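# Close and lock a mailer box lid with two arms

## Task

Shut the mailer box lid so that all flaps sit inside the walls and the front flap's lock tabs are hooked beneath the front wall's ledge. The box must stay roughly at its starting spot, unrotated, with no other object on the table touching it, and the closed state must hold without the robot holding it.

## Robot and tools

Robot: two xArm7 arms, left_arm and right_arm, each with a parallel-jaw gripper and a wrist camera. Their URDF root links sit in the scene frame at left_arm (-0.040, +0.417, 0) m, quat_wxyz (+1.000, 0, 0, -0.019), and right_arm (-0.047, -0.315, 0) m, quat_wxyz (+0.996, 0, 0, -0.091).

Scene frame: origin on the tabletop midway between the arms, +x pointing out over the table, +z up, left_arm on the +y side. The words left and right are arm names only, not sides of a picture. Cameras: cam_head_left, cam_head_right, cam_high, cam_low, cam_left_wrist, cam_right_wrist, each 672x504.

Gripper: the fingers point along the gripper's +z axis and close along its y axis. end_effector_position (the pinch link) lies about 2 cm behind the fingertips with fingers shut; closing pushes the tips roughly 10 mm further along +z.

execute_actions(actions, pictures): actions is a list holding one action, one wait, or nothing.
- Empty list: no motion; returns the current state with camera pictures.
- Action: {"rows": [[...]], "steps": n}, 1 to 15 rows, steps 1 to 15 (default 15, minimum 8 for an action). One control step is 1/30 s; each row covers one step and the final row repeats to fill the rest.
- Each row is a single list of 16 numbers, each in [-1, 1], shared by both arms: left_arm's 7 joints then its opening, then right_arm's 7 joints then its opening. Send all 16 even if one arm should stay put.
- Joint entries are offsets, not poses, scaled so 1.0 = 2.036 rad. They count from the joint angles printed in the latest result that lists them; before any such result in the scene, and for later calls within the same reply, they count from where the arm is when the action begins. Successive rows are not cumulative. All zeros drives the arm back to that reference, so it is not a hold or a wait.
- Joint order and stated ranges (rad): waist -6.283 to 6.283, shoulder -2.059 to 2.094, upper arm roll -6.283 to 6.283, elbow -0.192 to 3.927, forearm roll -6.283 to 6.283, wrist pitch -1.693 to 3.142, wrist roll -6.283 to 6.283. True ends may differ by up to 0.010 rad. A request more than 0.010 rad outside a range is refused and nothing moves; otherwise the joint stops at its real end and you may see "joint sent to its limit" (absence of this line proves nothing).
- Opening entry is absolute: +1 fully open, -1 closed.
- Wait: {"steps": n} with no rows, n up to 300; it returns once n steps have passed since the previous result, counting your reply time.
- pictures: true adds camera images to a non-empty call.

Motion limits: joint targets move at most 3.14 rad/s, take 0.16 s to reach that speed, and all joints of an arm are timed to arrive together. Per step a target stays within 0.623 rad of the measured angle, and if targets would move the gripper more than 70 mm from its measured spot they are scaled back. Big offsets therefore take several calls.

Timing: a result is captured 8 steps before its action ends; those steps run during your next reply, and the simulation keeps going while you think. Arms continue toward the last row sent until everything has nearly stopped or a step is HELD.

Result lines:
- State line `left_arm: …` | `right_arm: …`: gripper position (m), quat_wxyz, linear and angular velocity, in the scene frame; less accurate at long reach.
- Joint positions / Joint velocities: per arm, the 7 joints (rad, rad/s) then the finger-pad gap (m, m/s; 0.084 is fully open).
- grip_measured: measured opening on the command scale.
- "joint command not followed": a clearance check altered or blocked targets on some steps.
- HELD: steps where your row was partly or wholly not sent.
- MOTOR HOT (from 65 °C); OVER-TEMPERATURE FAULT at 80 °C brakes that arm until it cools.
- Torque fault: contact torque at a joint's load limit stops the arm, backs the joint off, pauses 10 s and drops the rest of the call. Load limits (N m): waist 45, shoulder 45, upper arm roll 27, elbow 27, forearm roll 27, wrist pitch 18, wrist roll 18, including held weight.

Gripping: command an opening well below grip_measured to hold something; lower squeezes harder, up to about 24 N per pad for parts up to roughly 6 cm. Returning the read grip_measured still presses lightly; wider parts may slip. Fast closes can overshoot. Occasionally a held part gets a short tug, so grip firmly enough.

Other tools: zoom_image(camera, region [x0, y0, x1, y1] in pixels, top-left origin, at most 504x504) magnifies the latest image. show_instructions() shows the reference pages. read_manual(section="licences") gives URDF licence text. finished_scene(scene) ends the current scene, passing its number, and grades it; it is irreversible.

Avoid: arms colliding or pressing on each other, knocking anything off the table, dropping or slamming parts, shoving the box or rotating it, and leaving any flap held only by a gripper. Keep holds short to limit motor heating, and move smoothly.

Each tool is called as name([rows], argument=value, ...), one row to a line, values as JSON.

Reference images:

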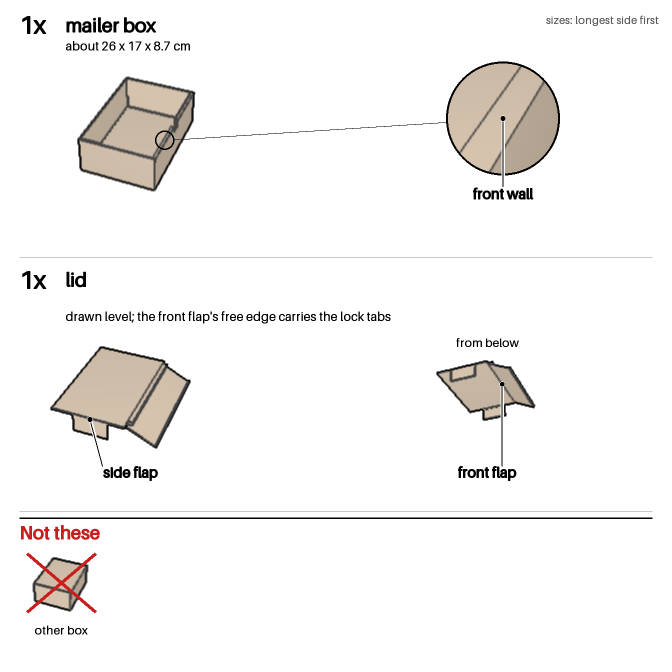

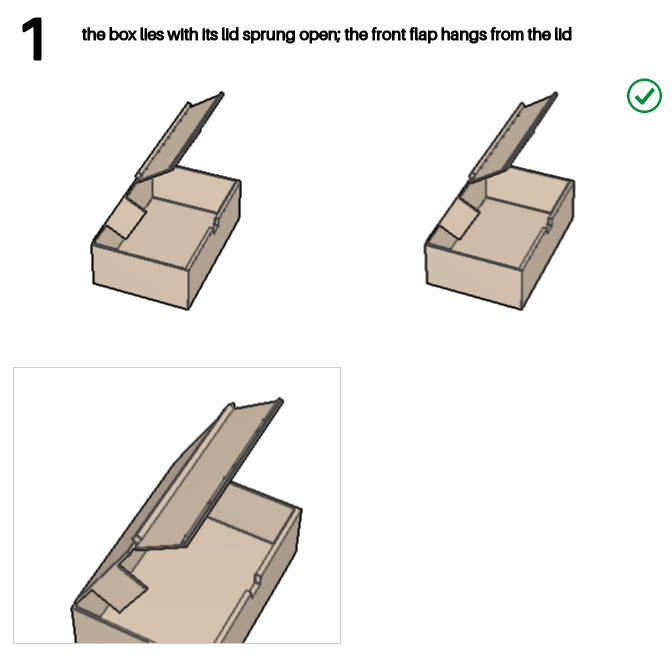

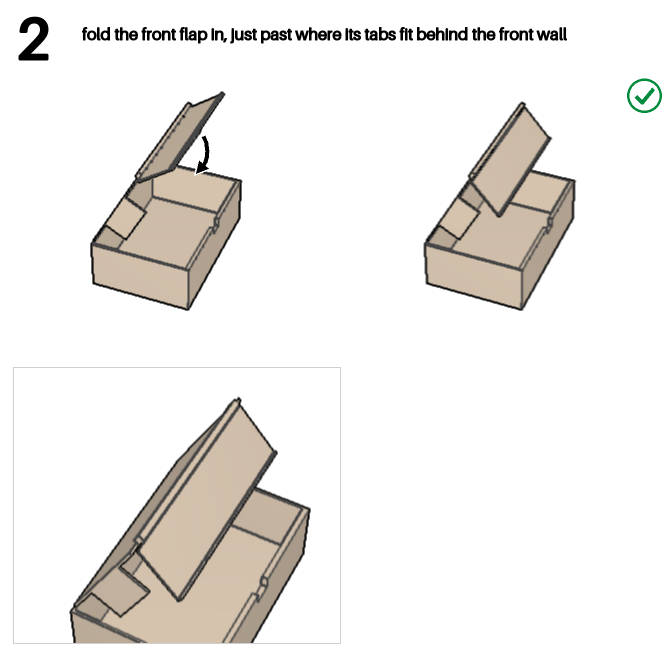

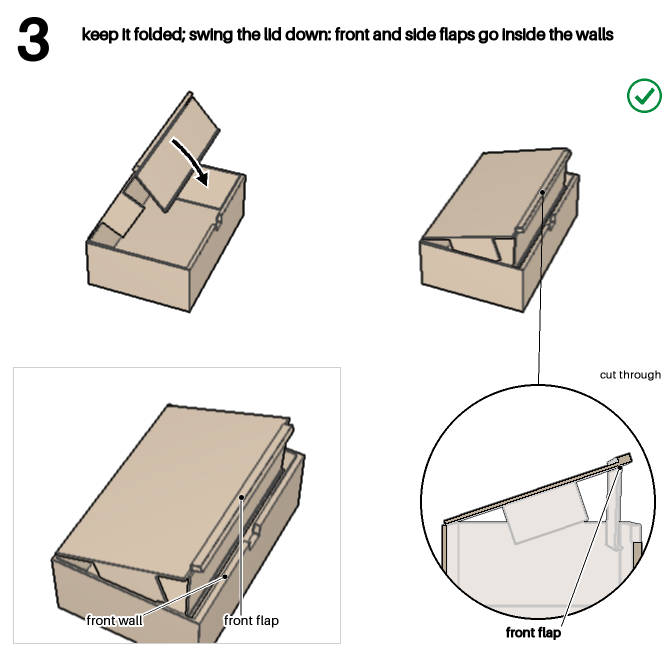

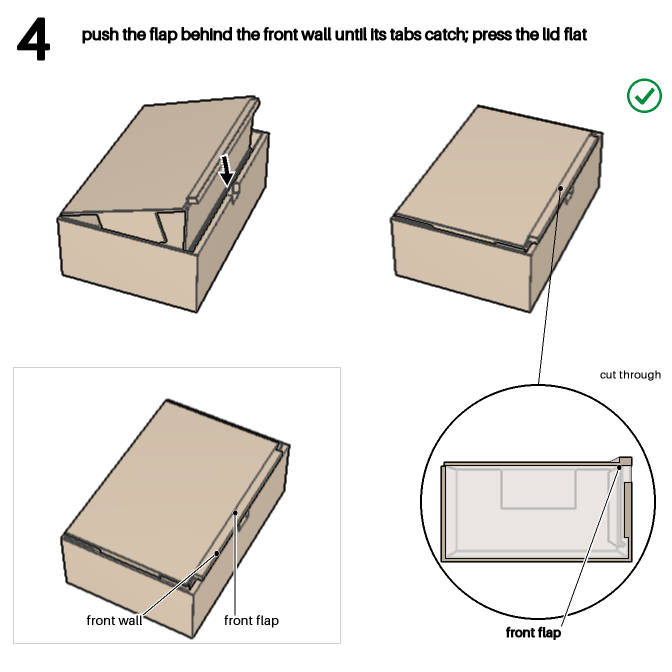

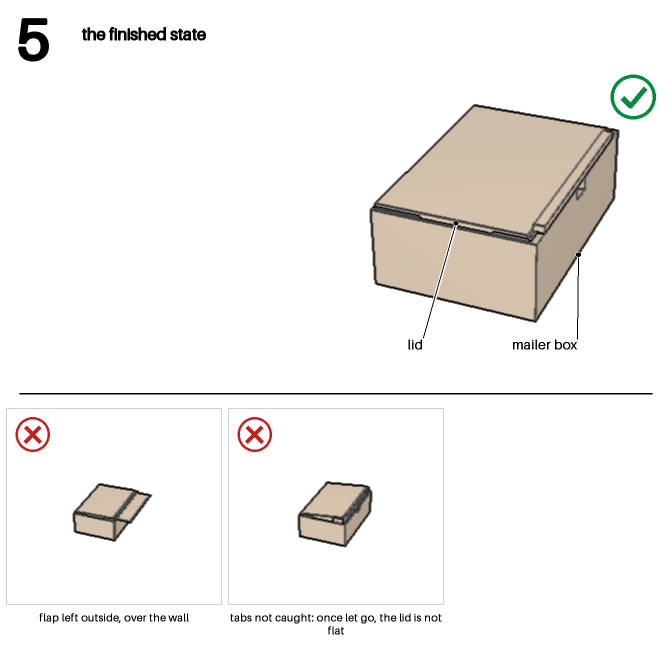

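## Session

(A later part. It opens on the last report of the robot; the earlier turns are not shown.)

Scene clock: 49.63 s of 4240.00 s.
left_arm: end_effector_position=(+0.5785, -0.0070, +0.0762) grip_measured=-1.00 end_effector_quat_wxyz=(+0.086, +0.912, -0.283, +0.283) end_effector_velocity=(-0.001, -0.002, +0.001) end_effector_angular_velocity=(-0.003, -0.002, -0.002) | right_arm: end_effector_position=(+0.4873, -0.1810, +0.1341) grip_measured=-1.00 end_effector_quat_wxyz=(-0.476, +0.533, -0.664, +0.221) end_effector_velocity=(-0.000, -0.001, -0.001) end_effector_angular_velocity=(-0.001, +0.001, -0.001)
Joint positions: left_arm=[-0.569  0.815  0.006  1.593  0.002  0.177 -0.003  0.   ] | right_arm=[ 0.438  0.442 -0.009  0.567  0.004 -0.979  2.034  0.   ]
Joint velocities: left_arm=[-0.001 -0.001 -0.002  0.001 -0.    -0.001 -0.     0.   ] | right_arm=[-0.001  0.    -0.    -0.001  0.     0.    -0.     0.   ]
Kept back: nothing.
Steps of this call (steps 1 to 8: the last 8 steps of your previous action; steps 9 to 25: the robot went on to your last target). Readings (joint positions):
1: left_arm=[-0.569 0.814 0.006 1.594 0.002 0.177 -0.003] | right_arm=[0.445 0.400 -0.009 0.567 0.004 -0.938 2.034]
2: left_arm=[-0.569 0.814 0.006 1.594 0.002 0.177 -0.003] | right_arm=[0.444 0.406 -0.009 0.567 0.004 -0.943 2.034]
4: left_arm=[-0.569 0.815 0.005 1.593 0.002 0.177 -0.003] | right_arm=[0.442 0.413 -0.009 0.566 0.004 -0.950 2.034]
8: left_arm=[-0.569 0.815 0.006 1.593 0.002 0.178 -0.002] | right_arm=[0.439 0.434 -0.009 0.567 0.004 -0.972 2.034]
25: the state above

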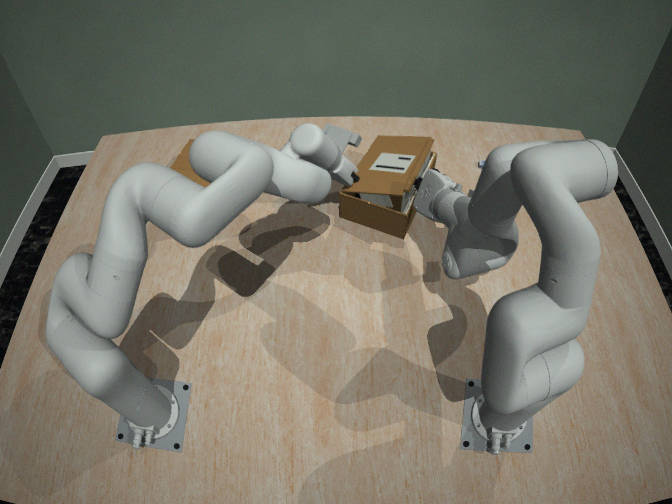

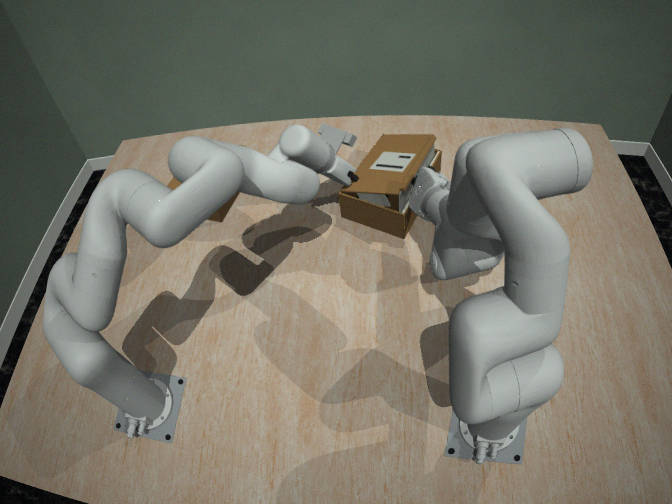

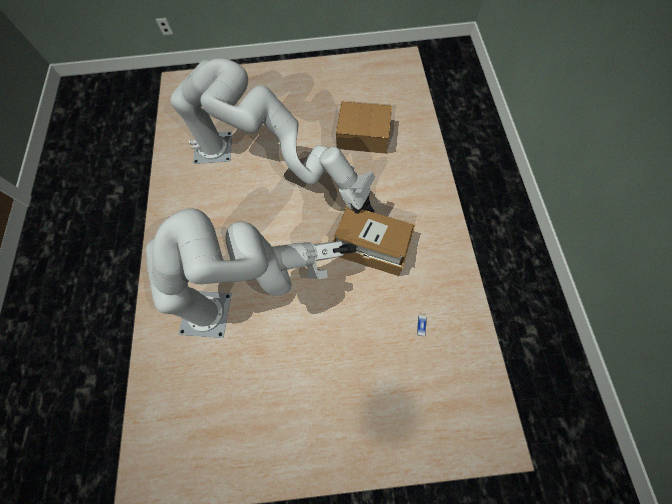

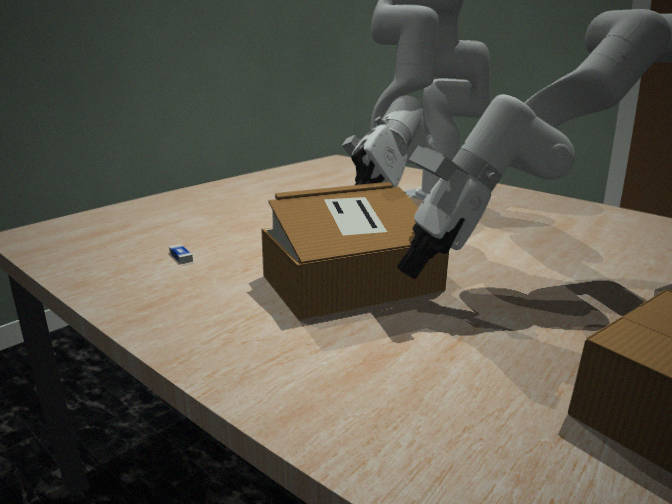

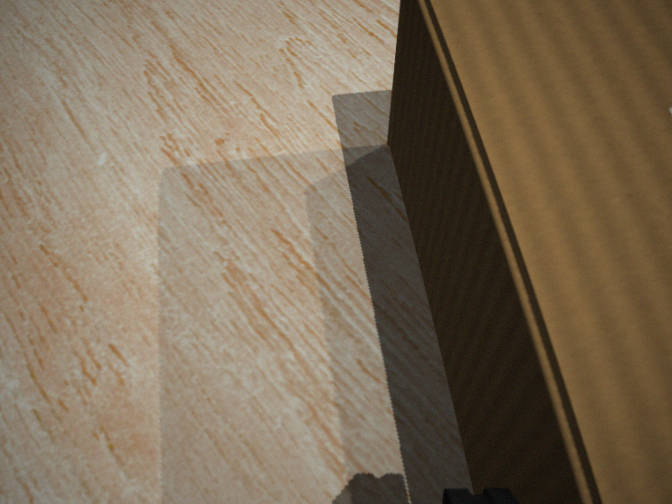

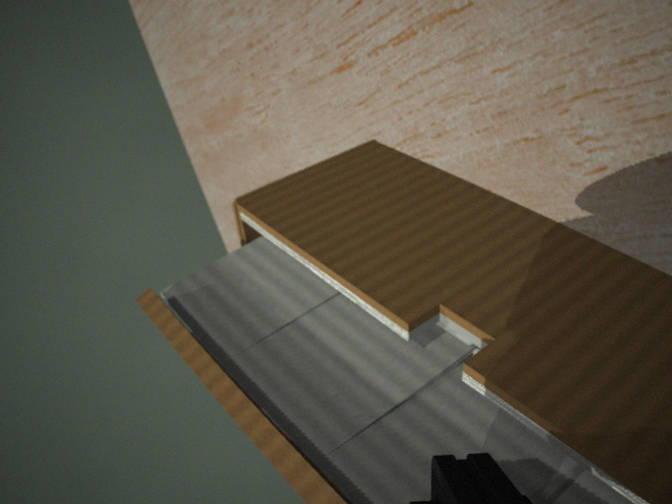

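execute_actions([
  {"rows":[[0,-0.113,0,-0.04,0,0.072,0,-1,0,0,0,0,0,0,0,-1]],"steps":15},
])

execute_actions([
  {"rows":[[-0.065,0,0,0,0,0,0,-1,0,0,0,0,0,0,0,-1]],"steps":15},
])

execute_actions([
  {"steps":15},
], pictures=true)

Scene clock: 51.10 s of 4240.00 s.
left_arm: end_effector_position=(+0.5708, -0.0024, +0.1455) grip_measured=-1.00 end_effector_quat_wxyz=(+0.087, +0.911, -0.283, +0.287) end_effector_velocity=(-0.011, +0.008, +0.516) end_effector_angular_velocity=(-0.178, -0.253, +0.003) | right_arm: end_effector_position=(+0.4873, -0.1805, +0.1341) grip_measured=-1.00 end_effector_quat_wxyz=(-0.476, +0.533, -0.664, +0.221) end_effector_velocity=(-0.000, -0.001, -0.001) end_effector_angular_velocity=(-0.001, +0.002, -0.001)
Joint positions: left_arm=[-0.569  0.66   0.005  1.542  0.002  0.273 -0.003  0.   ] | right_arm=[ 0.438  0.442 -0.009  0.567  0.004 -0.979  2.034  0.   ]
Joint velocities: left_arm=[-0.001 -0.939  0.001 -0.161 -0.001  0.47   0.     0.   ] | right_arm=[ 0.001 -0.    -0.002 -0.002  0.     0.     0.     0.   ]
Steps of this call (steps 1 to 15: the robot went on to your last target; steps 16 to 37: nothing new was sent; steps 38 to 44: the first 7 steps of this action). Readings (joint positions):
38: left_arm=[-0.569 0.813 0.006 1.595 0.002 0.177 -0.003] | right_arm=[0.438 0.442 -0.009 0.567 0.004 -0.979 2.034]
39: left_arm=[-0.569 0.808 0.006 1.591 0.002 0.182 -0.003] | right_arm=[0.438 0.442 -0.009 0.567 0.004 -0.979 2.034]
41: left_arm=[-0.569 0.764 0.005 1.566 0.002 0.217 -0.003] | right_arm=[0.438 0.442 -0.009 0.567 0.004 -0.979 2.034]
44: the state above

Scene clock: 51.60 s of 4240.00 s.
left_arm: end_effector_position=(+0.5148, -0.0580, +0.1706) grip_measured=-1.00 end_effector_quat_wxyz=(+0.102, +0.896, -0.331, +0.276) end_effector_velocity=(-0.307, -0.355, -0.005) end_effector_angular_velocity=(-0.053, +0.057, -0.638) | right_arm: end_effector_position=(+0.4873, -0.1807, +0.1340) grip_measured=-1.00 end_effector_quat_wxyz=(-0.476, +0.533, -0.664, +0.221) end_effector_velocity=(+0.000, -0.000, -0.000) end_effector_angular_velocity=(-0.000, +0.001, -0.001)
Joint positions: left_arm=[-0.672  0.59   0.001  1.51   0.002  0.323 -0.003  0.   ] | right_arm=[ 0.438  0.442 -0.009  0.567  0.004 -0.979  2.034  0.   ]
Joint velocities: left_arm=[-0.505  0.003 -0.153 -0.006  0.009 -0.     0.001  0.   ] | right_arm=[-0.     0.    -0.001  0.     0.     0.001  0.     0.   ]
Steps of this call (steps 1 to 8: the last 8 steps of your previous action; steps 9 to 15: the first 7 steps of this action, its rows measured from where the robot was after step 8). Readings (joint positions):
8: left_arm=[-0.569 0.589 0.006 1.510 0.002 0.323 -0.003] | right_arm=[0.438 0.442 -0.009 0.567 0.004 -0.979 2.034]
9: left_arm=[-0.569 0.589 0.006 1.510 0.002 0.324 -0.003] | right_arm=[0.438 0.442 -0.009 0.567 0.004 -0.979 2.034]
10: left_arm=[-0.575 0.589 0.008 1.510 0.002 0.324 -0.003] | right_arm=[0.438 0.442 -0.009 0.567 0.004 -0.979 2.034]
12: left_arm=[-0.608 0.589 0.015 1.510 0.001 0.324 -0.003] | right_arm=[0.438 0.442 -0.009 0.567 0.004 -0.979 2.034]
15: the state above

Scene clock: 52.10 s of 4240.00 s.
left_arm: end_effector_position=(+0.5029, -0.0717, +0.1711) grip_measured=-1.00 end_effector_quat_wxyz=(+0.104, +0.892, -0.343, +0.276) end_effector_velocity=(-0.000, -0.000, +0.000) end_effector_angular_velocity=(-0.001, +0.000, +0.000) | right_arm: end_effector_position=(+0.4873, -0.1808, +0.1341) grip_measured=-1.00 end_effector_quat_wxyz=(-0.476, +0.533, -0.664, +0.221) end_effector_velocity=(-0.000, +0.001, -0.000) end_effector_angular_velocity=(-0.000, +0.002, +0.002)
Joint positions: left_arm=[-0.701  0.589  0.005  1.51   0.002  0.323 -0.003  0.   ] | right_arm=[ 0.438  0.442 -0.009  0.567  0.004 -0.979  2.034  0.   ]
Joint velocities: left_arm=[-0.001 -0.     0.001 -0.    -0.002 -0.     0.     0.   ] | right_arm=[ 0.001 -0.     0.    -0.001 -0.     0.001  0.     0.   ]
Kept back: nothing.
Steps of this call (steps 1 to 8: the last 8 steps of your previous action; steps 9 to 15: the robot went on to your last target). Readings (joint positions):
1: left_arm=[-0.686 0.590 -0.004 1.510 0.002 0.323 -0.003] | right_arm=[0.438 0.442 -0.009 0.567 0.004 -0.979 2.034]
2: left_arm=[-0.695 0.589 -0.005 1.510 0.002 0.323 -0.003] | right_arm=[0.438 0.442 -0.009 0.567 0.004 -0.979 2.034]
4: left_arm=[-0.701 0.589 -0.001 1.510 0.002 0.323 -0.003] | right_arm=[0.438 0.442 -0.009 0.567 0.004 -0.979 2.034]
8: left_arm=[-0.698 0.589 0.010 1.510 0.002 0.323 -0.003] | right_arm=[0.438 0.442 -0.009 0.567 0.004 -0.979 2.034]
15: the state above

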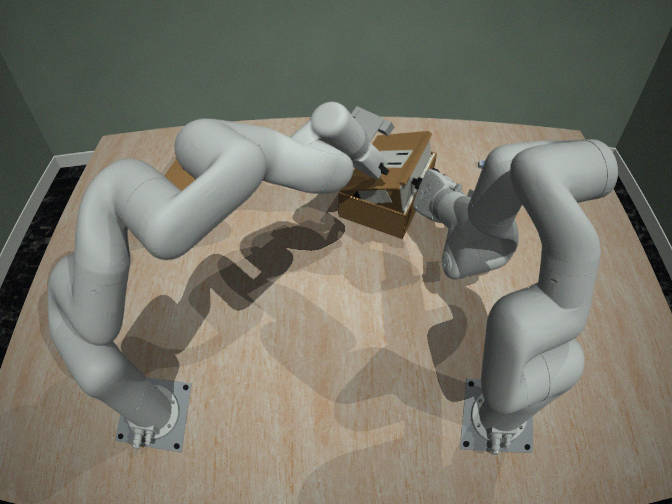

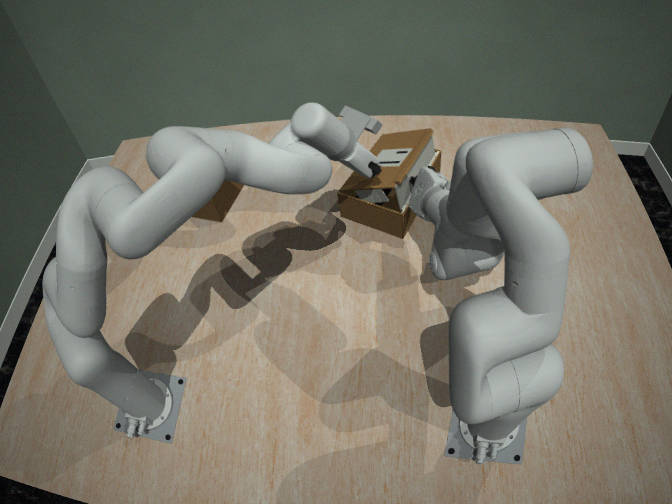

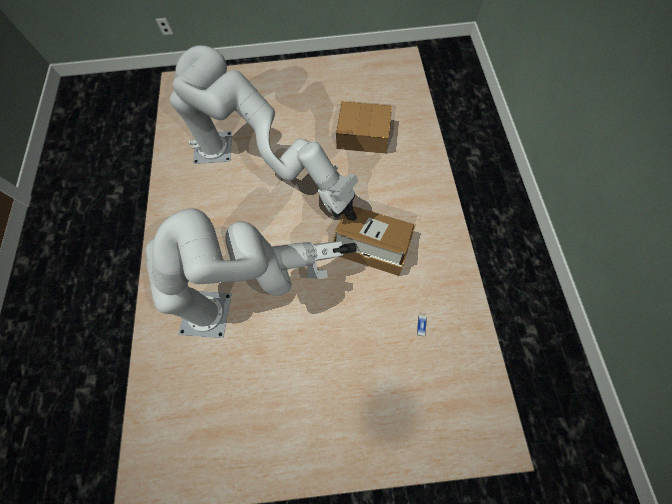

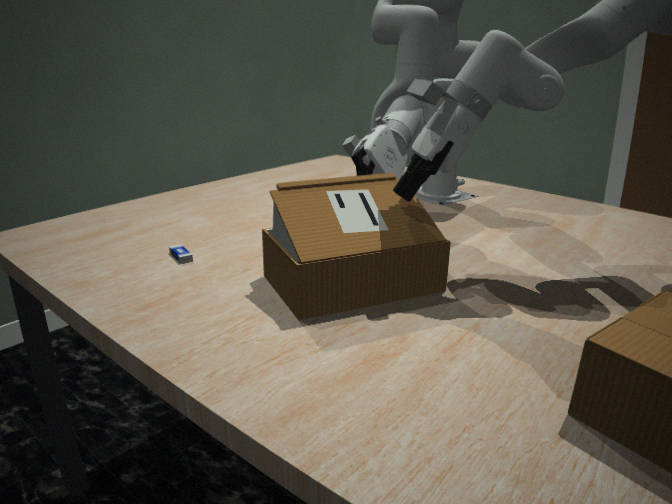

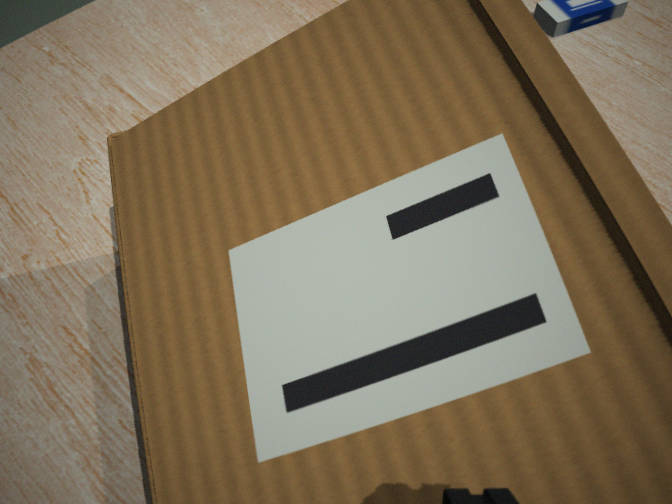

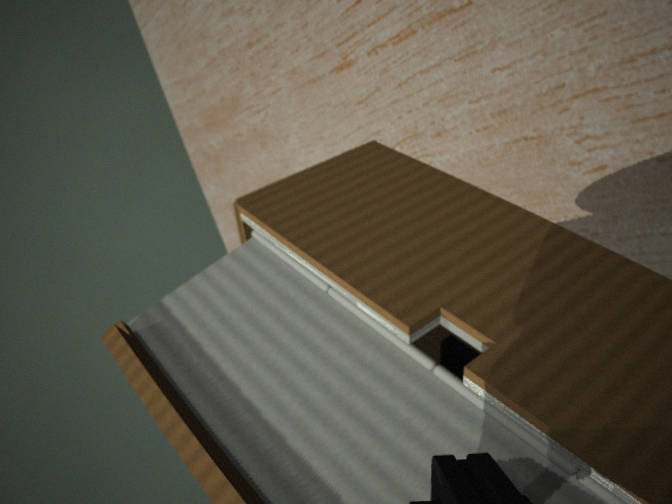

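execute_actions([
  {"rows":[[0,0.052,0,0.018,0,-0.033,0,-1,0,0,0,0,0,0,0,-1]],"steps":15},
])

execute_actions([
  {"steps":15},
], pictures=true)

Scene clock: 52.57 s of 4240.00 s.
left_arm: end_effector_position=(+0.5182, -0.0803, +0.1529) grip_measured=-1.00 end_effector_quat_wxyz=(+0.109, +0.888, -0.339, +0.293) end_effector_velocity=(+0.048, -0.010, -0.015) end_effector_angular_velocity=(-0.073, -0.101, +0.030) | right_arm: end_effector_position=(+0.4880, -0.1834, +0.1343) grip_measured=-1.00 end_effector_quat_wxyz=(-0.475, +0.532, -0.665, +0.223) end_effector_velocity=(-0.002, +0.004, -0.002) end_effector_angular_velocity=(+0.003, +0.005, +0.007)
Joint positions: left_arm=[-0.699  0.665  0.009  1.557  0.002  0.257 -0.003  0.   ] | right_arm=[ 0.436  0.442 -0.012  0.567  0.005 -0.98   2.034  0.   ]
Joint velocities: left_arm=[ 0.016  0.14   0.02   0.107 -0.001 -0.157  0.001  0.   ] | right_arm=[ 0.002  0.001  0.006 -0.002 -0.     0.001  0.001  0.   ]
Steps of this call (steps 1 to 7: the robot went on to your last target; steps 8 to 14: the first 7 steps of this action). Readings (joint positions):
8: left_arm=[-0.701 0.589 0.006 1.510 0.002 0.323 -0.003] | right_arm=[0.438 0.442 -0.009 0.567 0.004 -0.979 2.034]
9: left_arm=[-0.701 0.594 0.006 1.514 0.002 0.318 -0.003] | right_arm=[0.438 0.442 -0.009 0.567 0.004 -0.979 2.034]
11: left_arm=[-0.701 0.630 0.006 1.532 0.002 0.291 -0.003] | right_arm=[0.438 0.442 -0.009 0.567 0.004 -0.979 2.034]
14: the state above

Scene clock: 53.07 s of 4240.00 s.
left_arm: end_effector_position=(+0.5191, -0.0821, +0.1531) grip_measured=-1.00 end_effector_quat_wxyz=(+0.110, +0.886, -0.339, +0.295) end_effector_velocity=(-0.001, -0.001, -0.000) end_effector_angular_velocity=(-0.002, +0.002, -0.000) | right_arm: end_effector_position=(+0.4877, -0.1825, +0.1342) grip_measured=-1.00 end_effector_quat_wxyz=(-0.475, +0.532, -0.665, +0.222) end_effector_velocity=(-0.003, +0.006, -0.001) end_effector_angular_velocity=(+0.001, +0.003, +0.012)
Joint positions: left_arm=[-0.699  0.67   0.008  1.561  0.002  0.25  -0.003  0.   ] | right_arm=[ 0.437  0.442 -0.011  0.567  0.005 -0.98   2.034  0.   ]
Joint velocities: left_arm=[ 0.    -0.    -0.002 -0.001 -0.001 -0.    -0.001  0.   ] | right_arm=[ 0.004 -0.002  0.006 -0.004 -0.003  0.001 -0.     0.   ]
Kept back: nothing.
Steps of this call (steps 1 to 8: the last 8 steps of your previous action; steps 9 to 15: the robot went on to your last target). Readings (joint positions):
1: left_arm=[-0.699 0.668 0.010 1.560 0.002 0.253 -0.003] | right_arm=[0.436 0.442 -0.012 0.567 0.005 -0.980 2.034]
2: left_arm=[-0.699 0.670 0.010 1.561 0.002 0.252 -0.003] | right_arm=[0.436 0.442 -0.012 0.567 0.006 -0.980 2.034]
4: left_arm=[-0.699 0.670 0.009 1.562 0.002 0.250 -0.003] | right_arm=[0.436 0.442 -0.012 0.567 0.006 -0.980 2.034]
8: left_arm=[-0.699 0.670 0.009 1.561 0.002 0.250 -0.003] | right_arm=[0.436 0.442 -0.011 0.567 0.005 -0.980 2.034]
15: the state above
All arms were judged still, so your last target was given up. Only a new action makes them travel on or press farther. Fingers that are still opening or closing keep moving.

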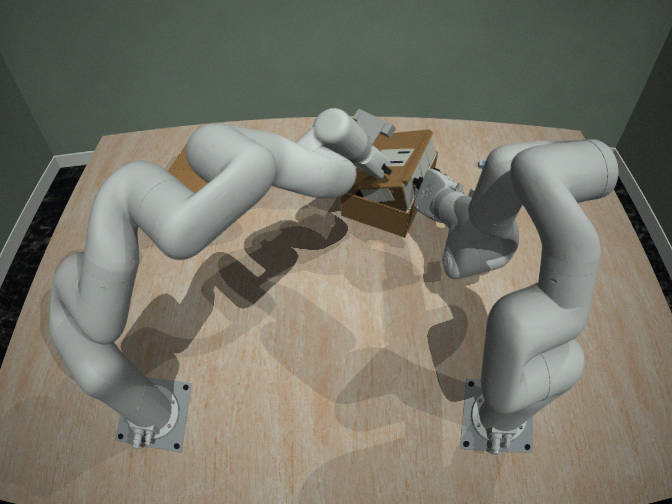

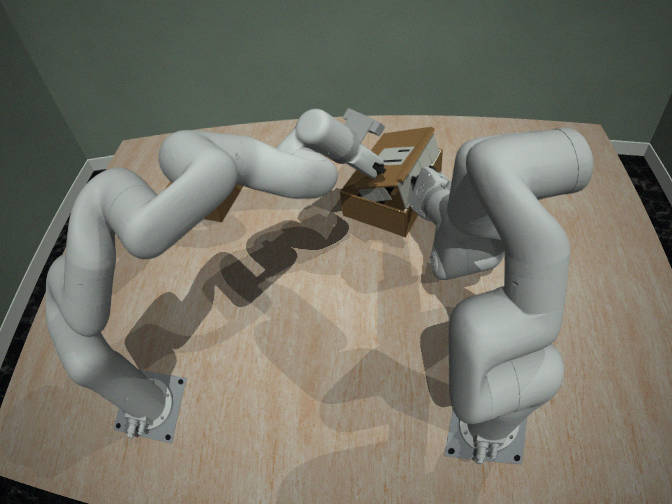

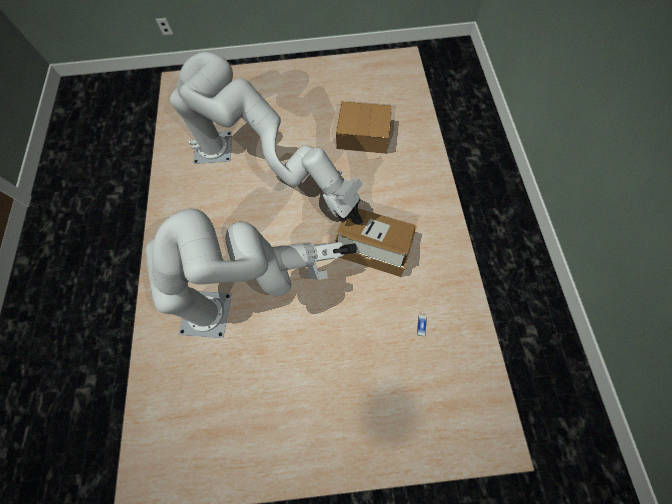

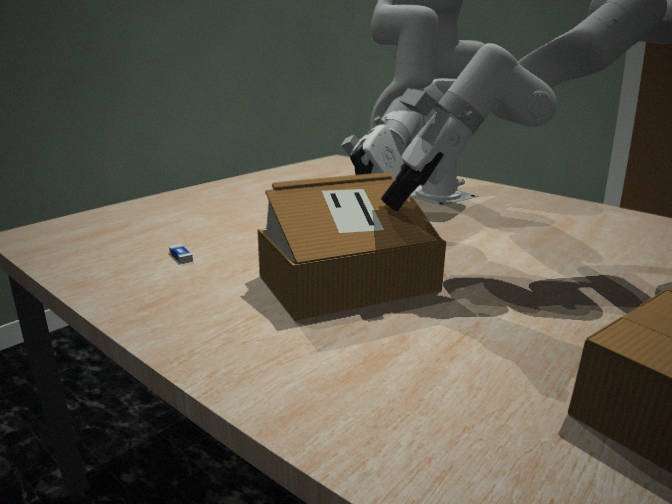

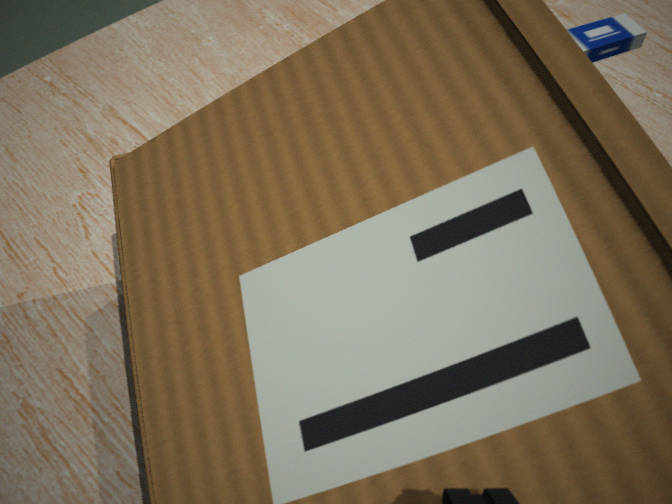

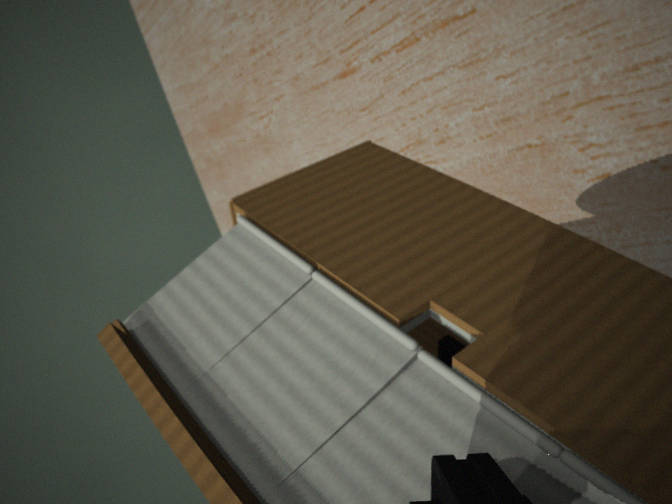

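execute_actions([
  {"rows":[[0,-0.002,0,0,0,0,0,-1,0.02,0,0,0,0,0,0,-1]],"steps":15},
])

execute_actions([
  {"steps":15},
], pictures=true)

Scene clock: 54.90 s of 4240.00 s.
left_arm: end_effector_position=(+0.5159, -0.0853, +0.1563) grip_measured=-1.00 end_effector_quat_wxyz=(+0.112, +0.885, -0.341, +0.296) end_effector_velocity=(-0.009, -0.012, -0.001) end_effector_angular_velocity=(-0.009, +0.004, -0.019) | right_arm: end_effector_position=(+0.4794, -0.1554, +0.1322) grip_measured=-1.00 end_effector_quat_wxyz=(-0.480, +0.549, -0.652, +0.207) end_effector_velocity=(-0.006, +0.008, -0.006) end_effector_angular_velocity=(-0.017, +0.009, +0.016)
Joint positions: left_arm=[-0.702  0.663  0.005  1.559  0.002  0.252 -0.003  0.   ] | right_arm=[ 0.478  0.443 -0.002  0.565  0.002 -0.978  2.034  0.   ]
Joint velocities: left_arm=[-0.007  0.004 -0.015  0.004 -0.    -0.004  0.001  0.   ] | right_arm=[ 0.055  0.004 -0.034 -0.006  0.009  0.003  0.     0.   ]
Steps of this call (steps 1 to 48: nothing new was sent; steps 49 to 55: the first 7 steps of this action). Readings (joint positions):
49: left_arm=[-0.701 0.669 0.009 1.561 0.002 0.250 -0.003] | right_arm=[0.438 0.442 -0.009 0.567 0.005 -0.979 2.034]
50: left_arm=[-0.701 0.667 0.009 1.561 0.002 0.250 -0.003] | right_arm=[0.442 0.442 -0.011 0.567 0.005 -0.979 2.034]
52: left_arm=[-0.701 0.664 0.009 1.560 0.002 0.252 -0.003] | right_arm=[0.460 0.442 -0.008 0.566 0.004 -0.979 2.034]
55: the state above

Scene clock: 55.40 s of 4240.00 s.
left_arm: end_effector_position=(+0.5172, -0.0851, +0.1563) grip_measured=-1.00 end_effector_quat_wxyz=(+0.112, +0.885, -0.340, +0.297) end_effector_velocity=(+0.003, +0.003, +0.001) end_effector_angular_velocity=(+0.001, -0.002, +0.006) | right_arm: end_effector_position=(+0.4821, -0.1600, +0.1347) grip_measured=-1.00 end_effector_quat_wxyz=(-0.481, +0.546, -0.653, +0.212) end_effector_velocity=(+0.010, -0.002, +0.016) end_effector_angular_velocity=(+0.010, -0.038, -0.010)
Joint positions: left_arm=[-0.701  0.666  0.005  1.561  0.002  0.25  -0.003  0.   ] | right_arm=[ 0.478  0.442 -0.01   0.568  0.005 -0.98   2.034  0.   ]
Joint velocities: left_arm=[ 0.003 -0.001  0.004  0.    -0.     0.001  0.     0.   ] | right_arm=[-0.004 -0.012 -0.004  0.02   0.003 -0.007  0.     0.   ]
Kept back: nothing.
Steps of this call (steps 1 to 8: the last 8 steps of your previous action; steps 9 to 15: the robot went on to your last target). Readings (joint positions):
1: left_arm=[-0.702 0.664 0.005 1.559 0.002 0.252 -0.003] | right_arm=[0.479 0.443 -0.003 0.565 0.002 -0.978 2.034]
2: left_arm=[-0.702 0.664 0.005 1.559 0.002 0.252 -0.003] | right_arm=[0.479 0.443 -0.004 0.565 0.003 -0.978 2.034]
4: left_arm=[-0.702 0.664 0.005 1.560 0.002 0.251 -0.003] | right_arm=[0.479 0.443 -0.006 0.565 0.003 -0.978 2.034]
8: left_arm=[-0.702 0.665 0.005 1.561 0.002 0.250 -0.003] | right_arm=[0.479 0.443 -0.008 0.565 0.004 -0.978 2.034]
15: the state above
All arms were judged still, so your last target was given up. Only a new action makes them travel on or press farther. Fingers that are still opening or closing keep moving.

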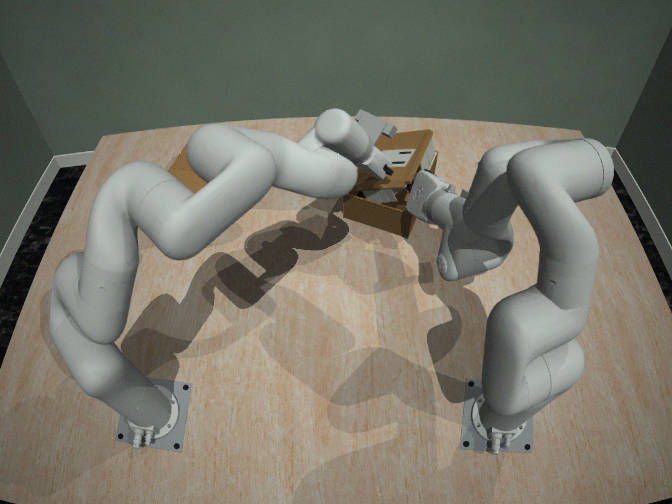

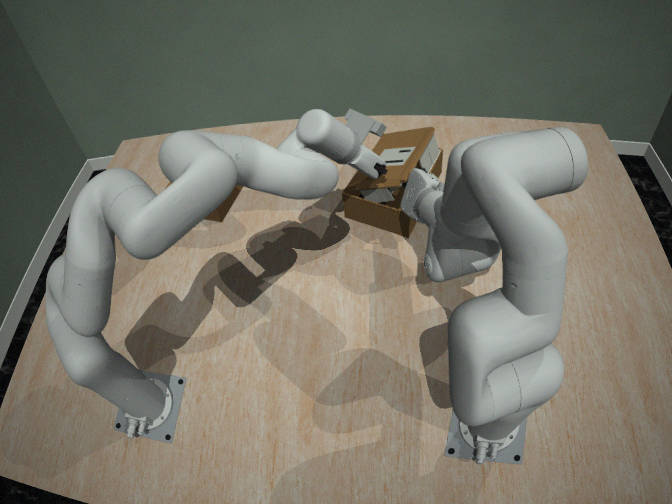

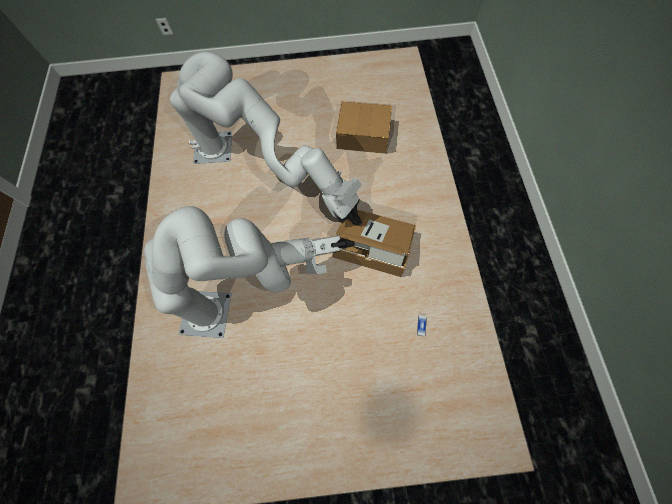

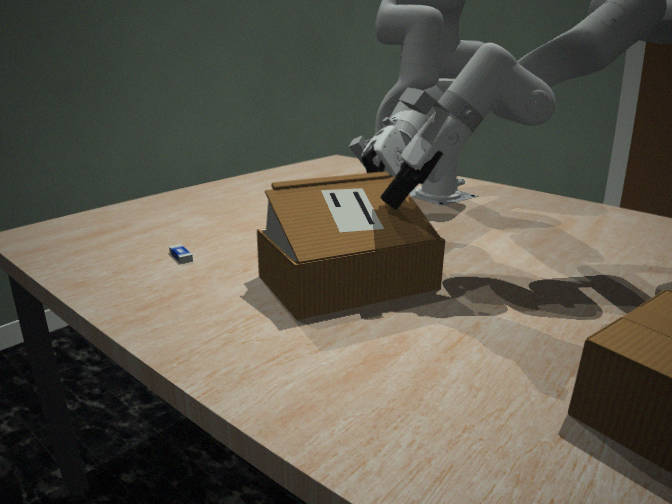

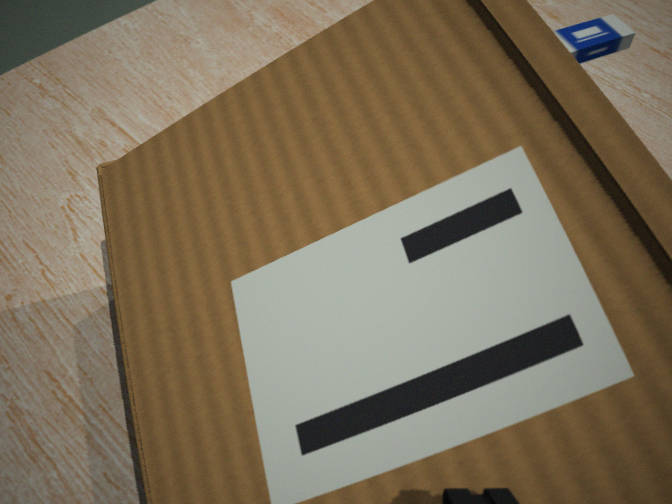

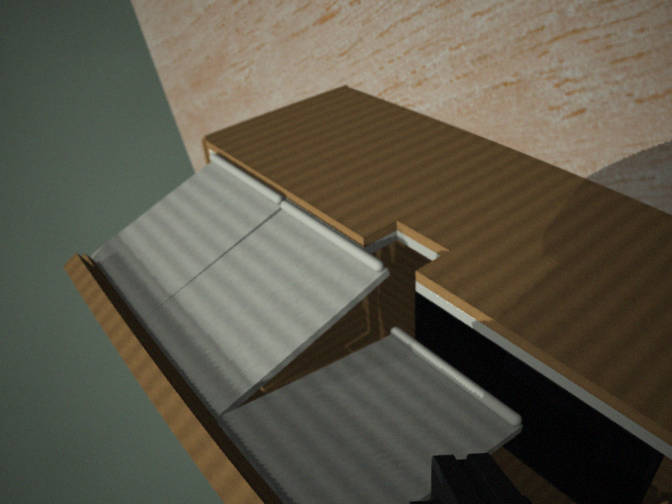

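execute_actions([
  {"rows":[[0,-0.006,0,0,0,0,0,-1,0,0,0,0,0,0,0,-1]],"steps":15},
])

execute_actions([
  {"steps":20},
], pictures=true)

Scene clock: 55.83 s of 4240.00 s.
left_arm: end_effector_position=(+0.5168, -0.0833, +0.1572) grip_measured=-1.00 end_effector_quat_wxyz=(+0.111, +0.886, -0.340, +0.296) end_effector_velocity=(+0.003, -0.001, +0.017) end_effector_angular_velocity=(-0.014, -0.016, +0.003) | right_arm: end_effector_position=(+0.4826, -0.1594, +0.1358) grip_measured=-1.00 end_effector_quat_wxyz=(-0.482, +0.545, -0.652, +0.212) end_effector_velocity=(+0.000, -0.002, +0.000) end_effector_angular_velocity=(-0.000, -0.004, -0.004)
Joint positions: left_arm=[-0.701  0.66   0.006  1.556  0.002  0.253 -0.003  0.   ] | right_arm=[ 0.478  0.441 -0.009  0.569  0.005 -0.98   2.034  0.   ]
Joint velocities: left_arm=[ 0.001 -0.021  0.002  0.004  0.     0.004 -0.001  0.   ] | right_arm=[-0.001  0.001 -0.002 -0.001  0.001 -0.006 -0.     0.   ]
Steps of this call (steps 1 to 6: nothing new was sent; steps 7 to 13: the first 7 steps of this action). Readings (joint positions):
7: left_arm=[-0.701 0.666 0.006 1.561 0.002 0.250 -0.003] | right_arm=[0.477 0.441 -0.010 0.567 0.005 -0.980 2.034]
8: left_arm=[-0.701 0.664 0.006 1.560 0.002 0.251 -0.003] | right_arm=[0.478 0.441 -0.010 0.567 0.005 -0.980 2.034]
10: left_arm=[-0.701 0.661 0.007 1.558 0.002 0.252 -0.003] | right_arm=[0.478 0.441 -0.010 0.568 0.005 -0.980 2.034]
13: the state above

Scene clock: 56.50 s of 4240.00 s.
left_arm: end_effector_position=(+0.5180, -0.0861, +0.1652) grip_measured=-1.00 end_effector_quat_wxyz=(+0.114, +0.883, -0.340, +0.302) end_effector_velocity=(+0.001, -0.000, +0.002) end_effector_angular_velocity=(-0.002, -0.002, +0.001) | right_arm: end_effector_position=(+0.4821, -0.1599, +0.1348) grip_measured=-1.00 end_effector_quat_wxyz=(-0.481, +0.546, -0.653, +0.212) end_effector_velocity=(-0.000, +0.000, -0.001) end_effector_angular_velocity=(-0.001, +0.004, +0.000)
Joint positions: left_arm=[-0.701  0.654  0.005  1.561  0.002  0.25  -0.003  0.   ] | right_arm=[ 0.478  0.442 -0.01   0.568  0.005 -0.98   2.034  0.   ]
Joint velocities: left_arm=[ 0.    -0.002  0.     0.001  0.     0.    -0.001  0.   ] | right_arm=[ 0.001  0.     0.    -0.001  0.001  0.003 -0.     0.   ]
Kept back: nothing.
Steps of this call (steps 1 to 8: the last 8 steps of your previous action; steps 9 to 15: the robot went on to your last target; steps 16 to 20: nothing new was sent). Readings (joint positions):
1: left_arm=[-0.701 0.659 0.006 1.556 0.002 0.253 -0.003] | right_arm=[0.478 0.441 -0.010 0.569 0.005 -0.981 2.034]
2: left_arm=[-0.701 0.659 0.006 1.556 0.002 0.253 -0.003] | right_arm=[0.478 0.441 -0.010 0.569 0.005 -0.981 2.034]
4: left_arm=[-0.701 0.658 0.006 1.557 0.002 0.253 -0.003] | right_arm=[0.478 0.441 -0.010 0.569 0.005 -0.981 2.034]
8: left_arm=[-0.702 0.656 0.005 1.559 0.002 0.252 -0.003] | right_arm=[0.478 0.441 -0.010 0.569 0.005 -0.980 2.034]
20: the state above
All arms were judged still, so your last target was given up. Only a new action makes them travel on or press farther. Fingers that are still opening or closing keep moving.

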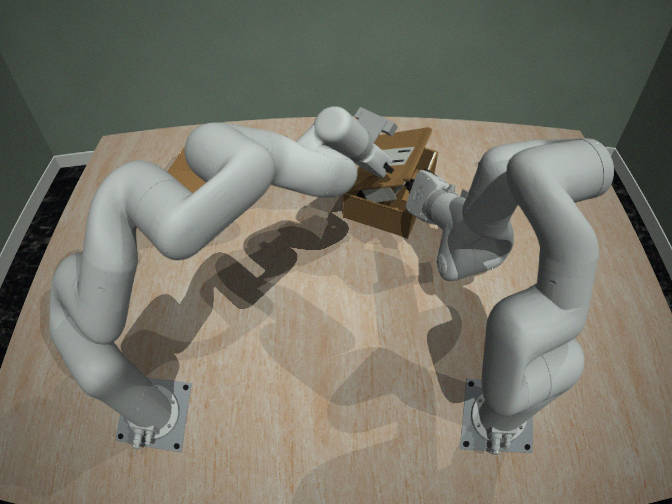

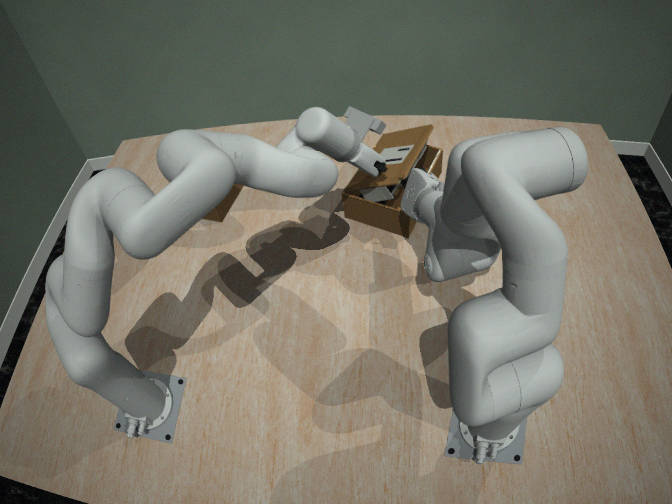

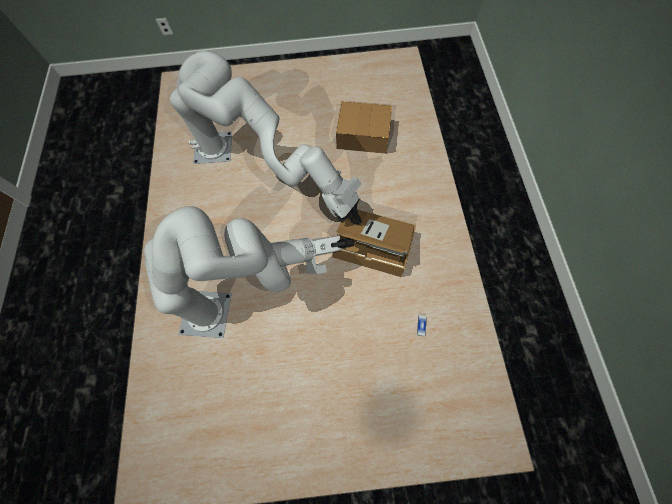

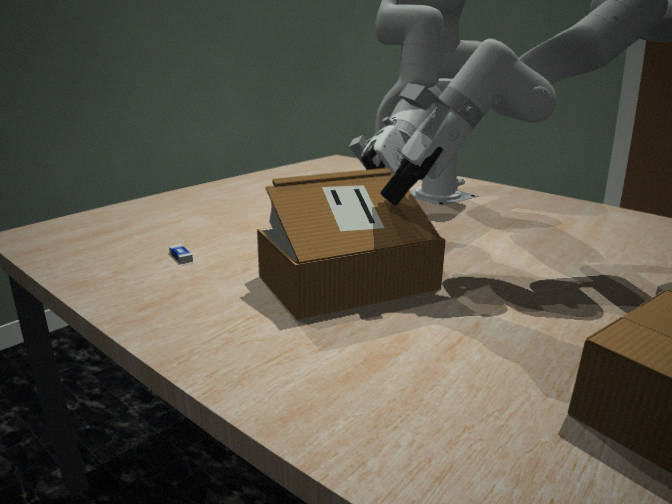

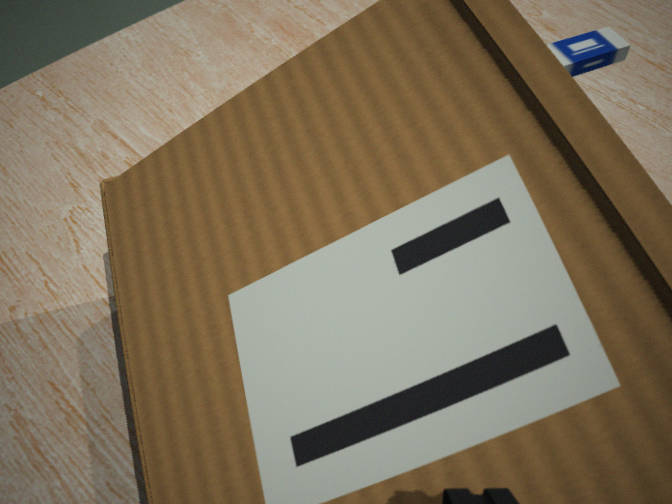

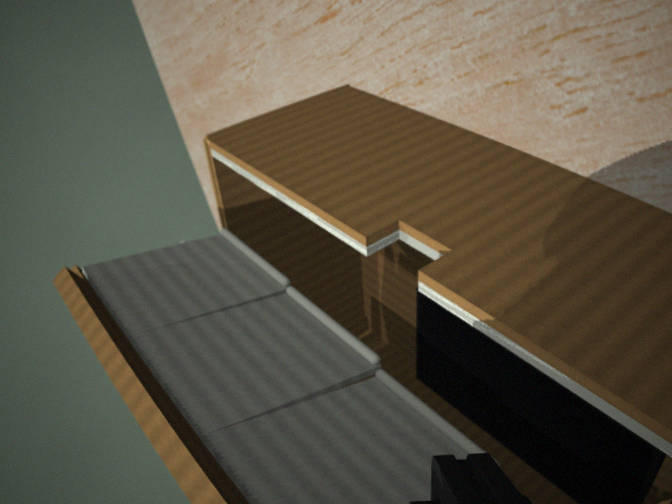

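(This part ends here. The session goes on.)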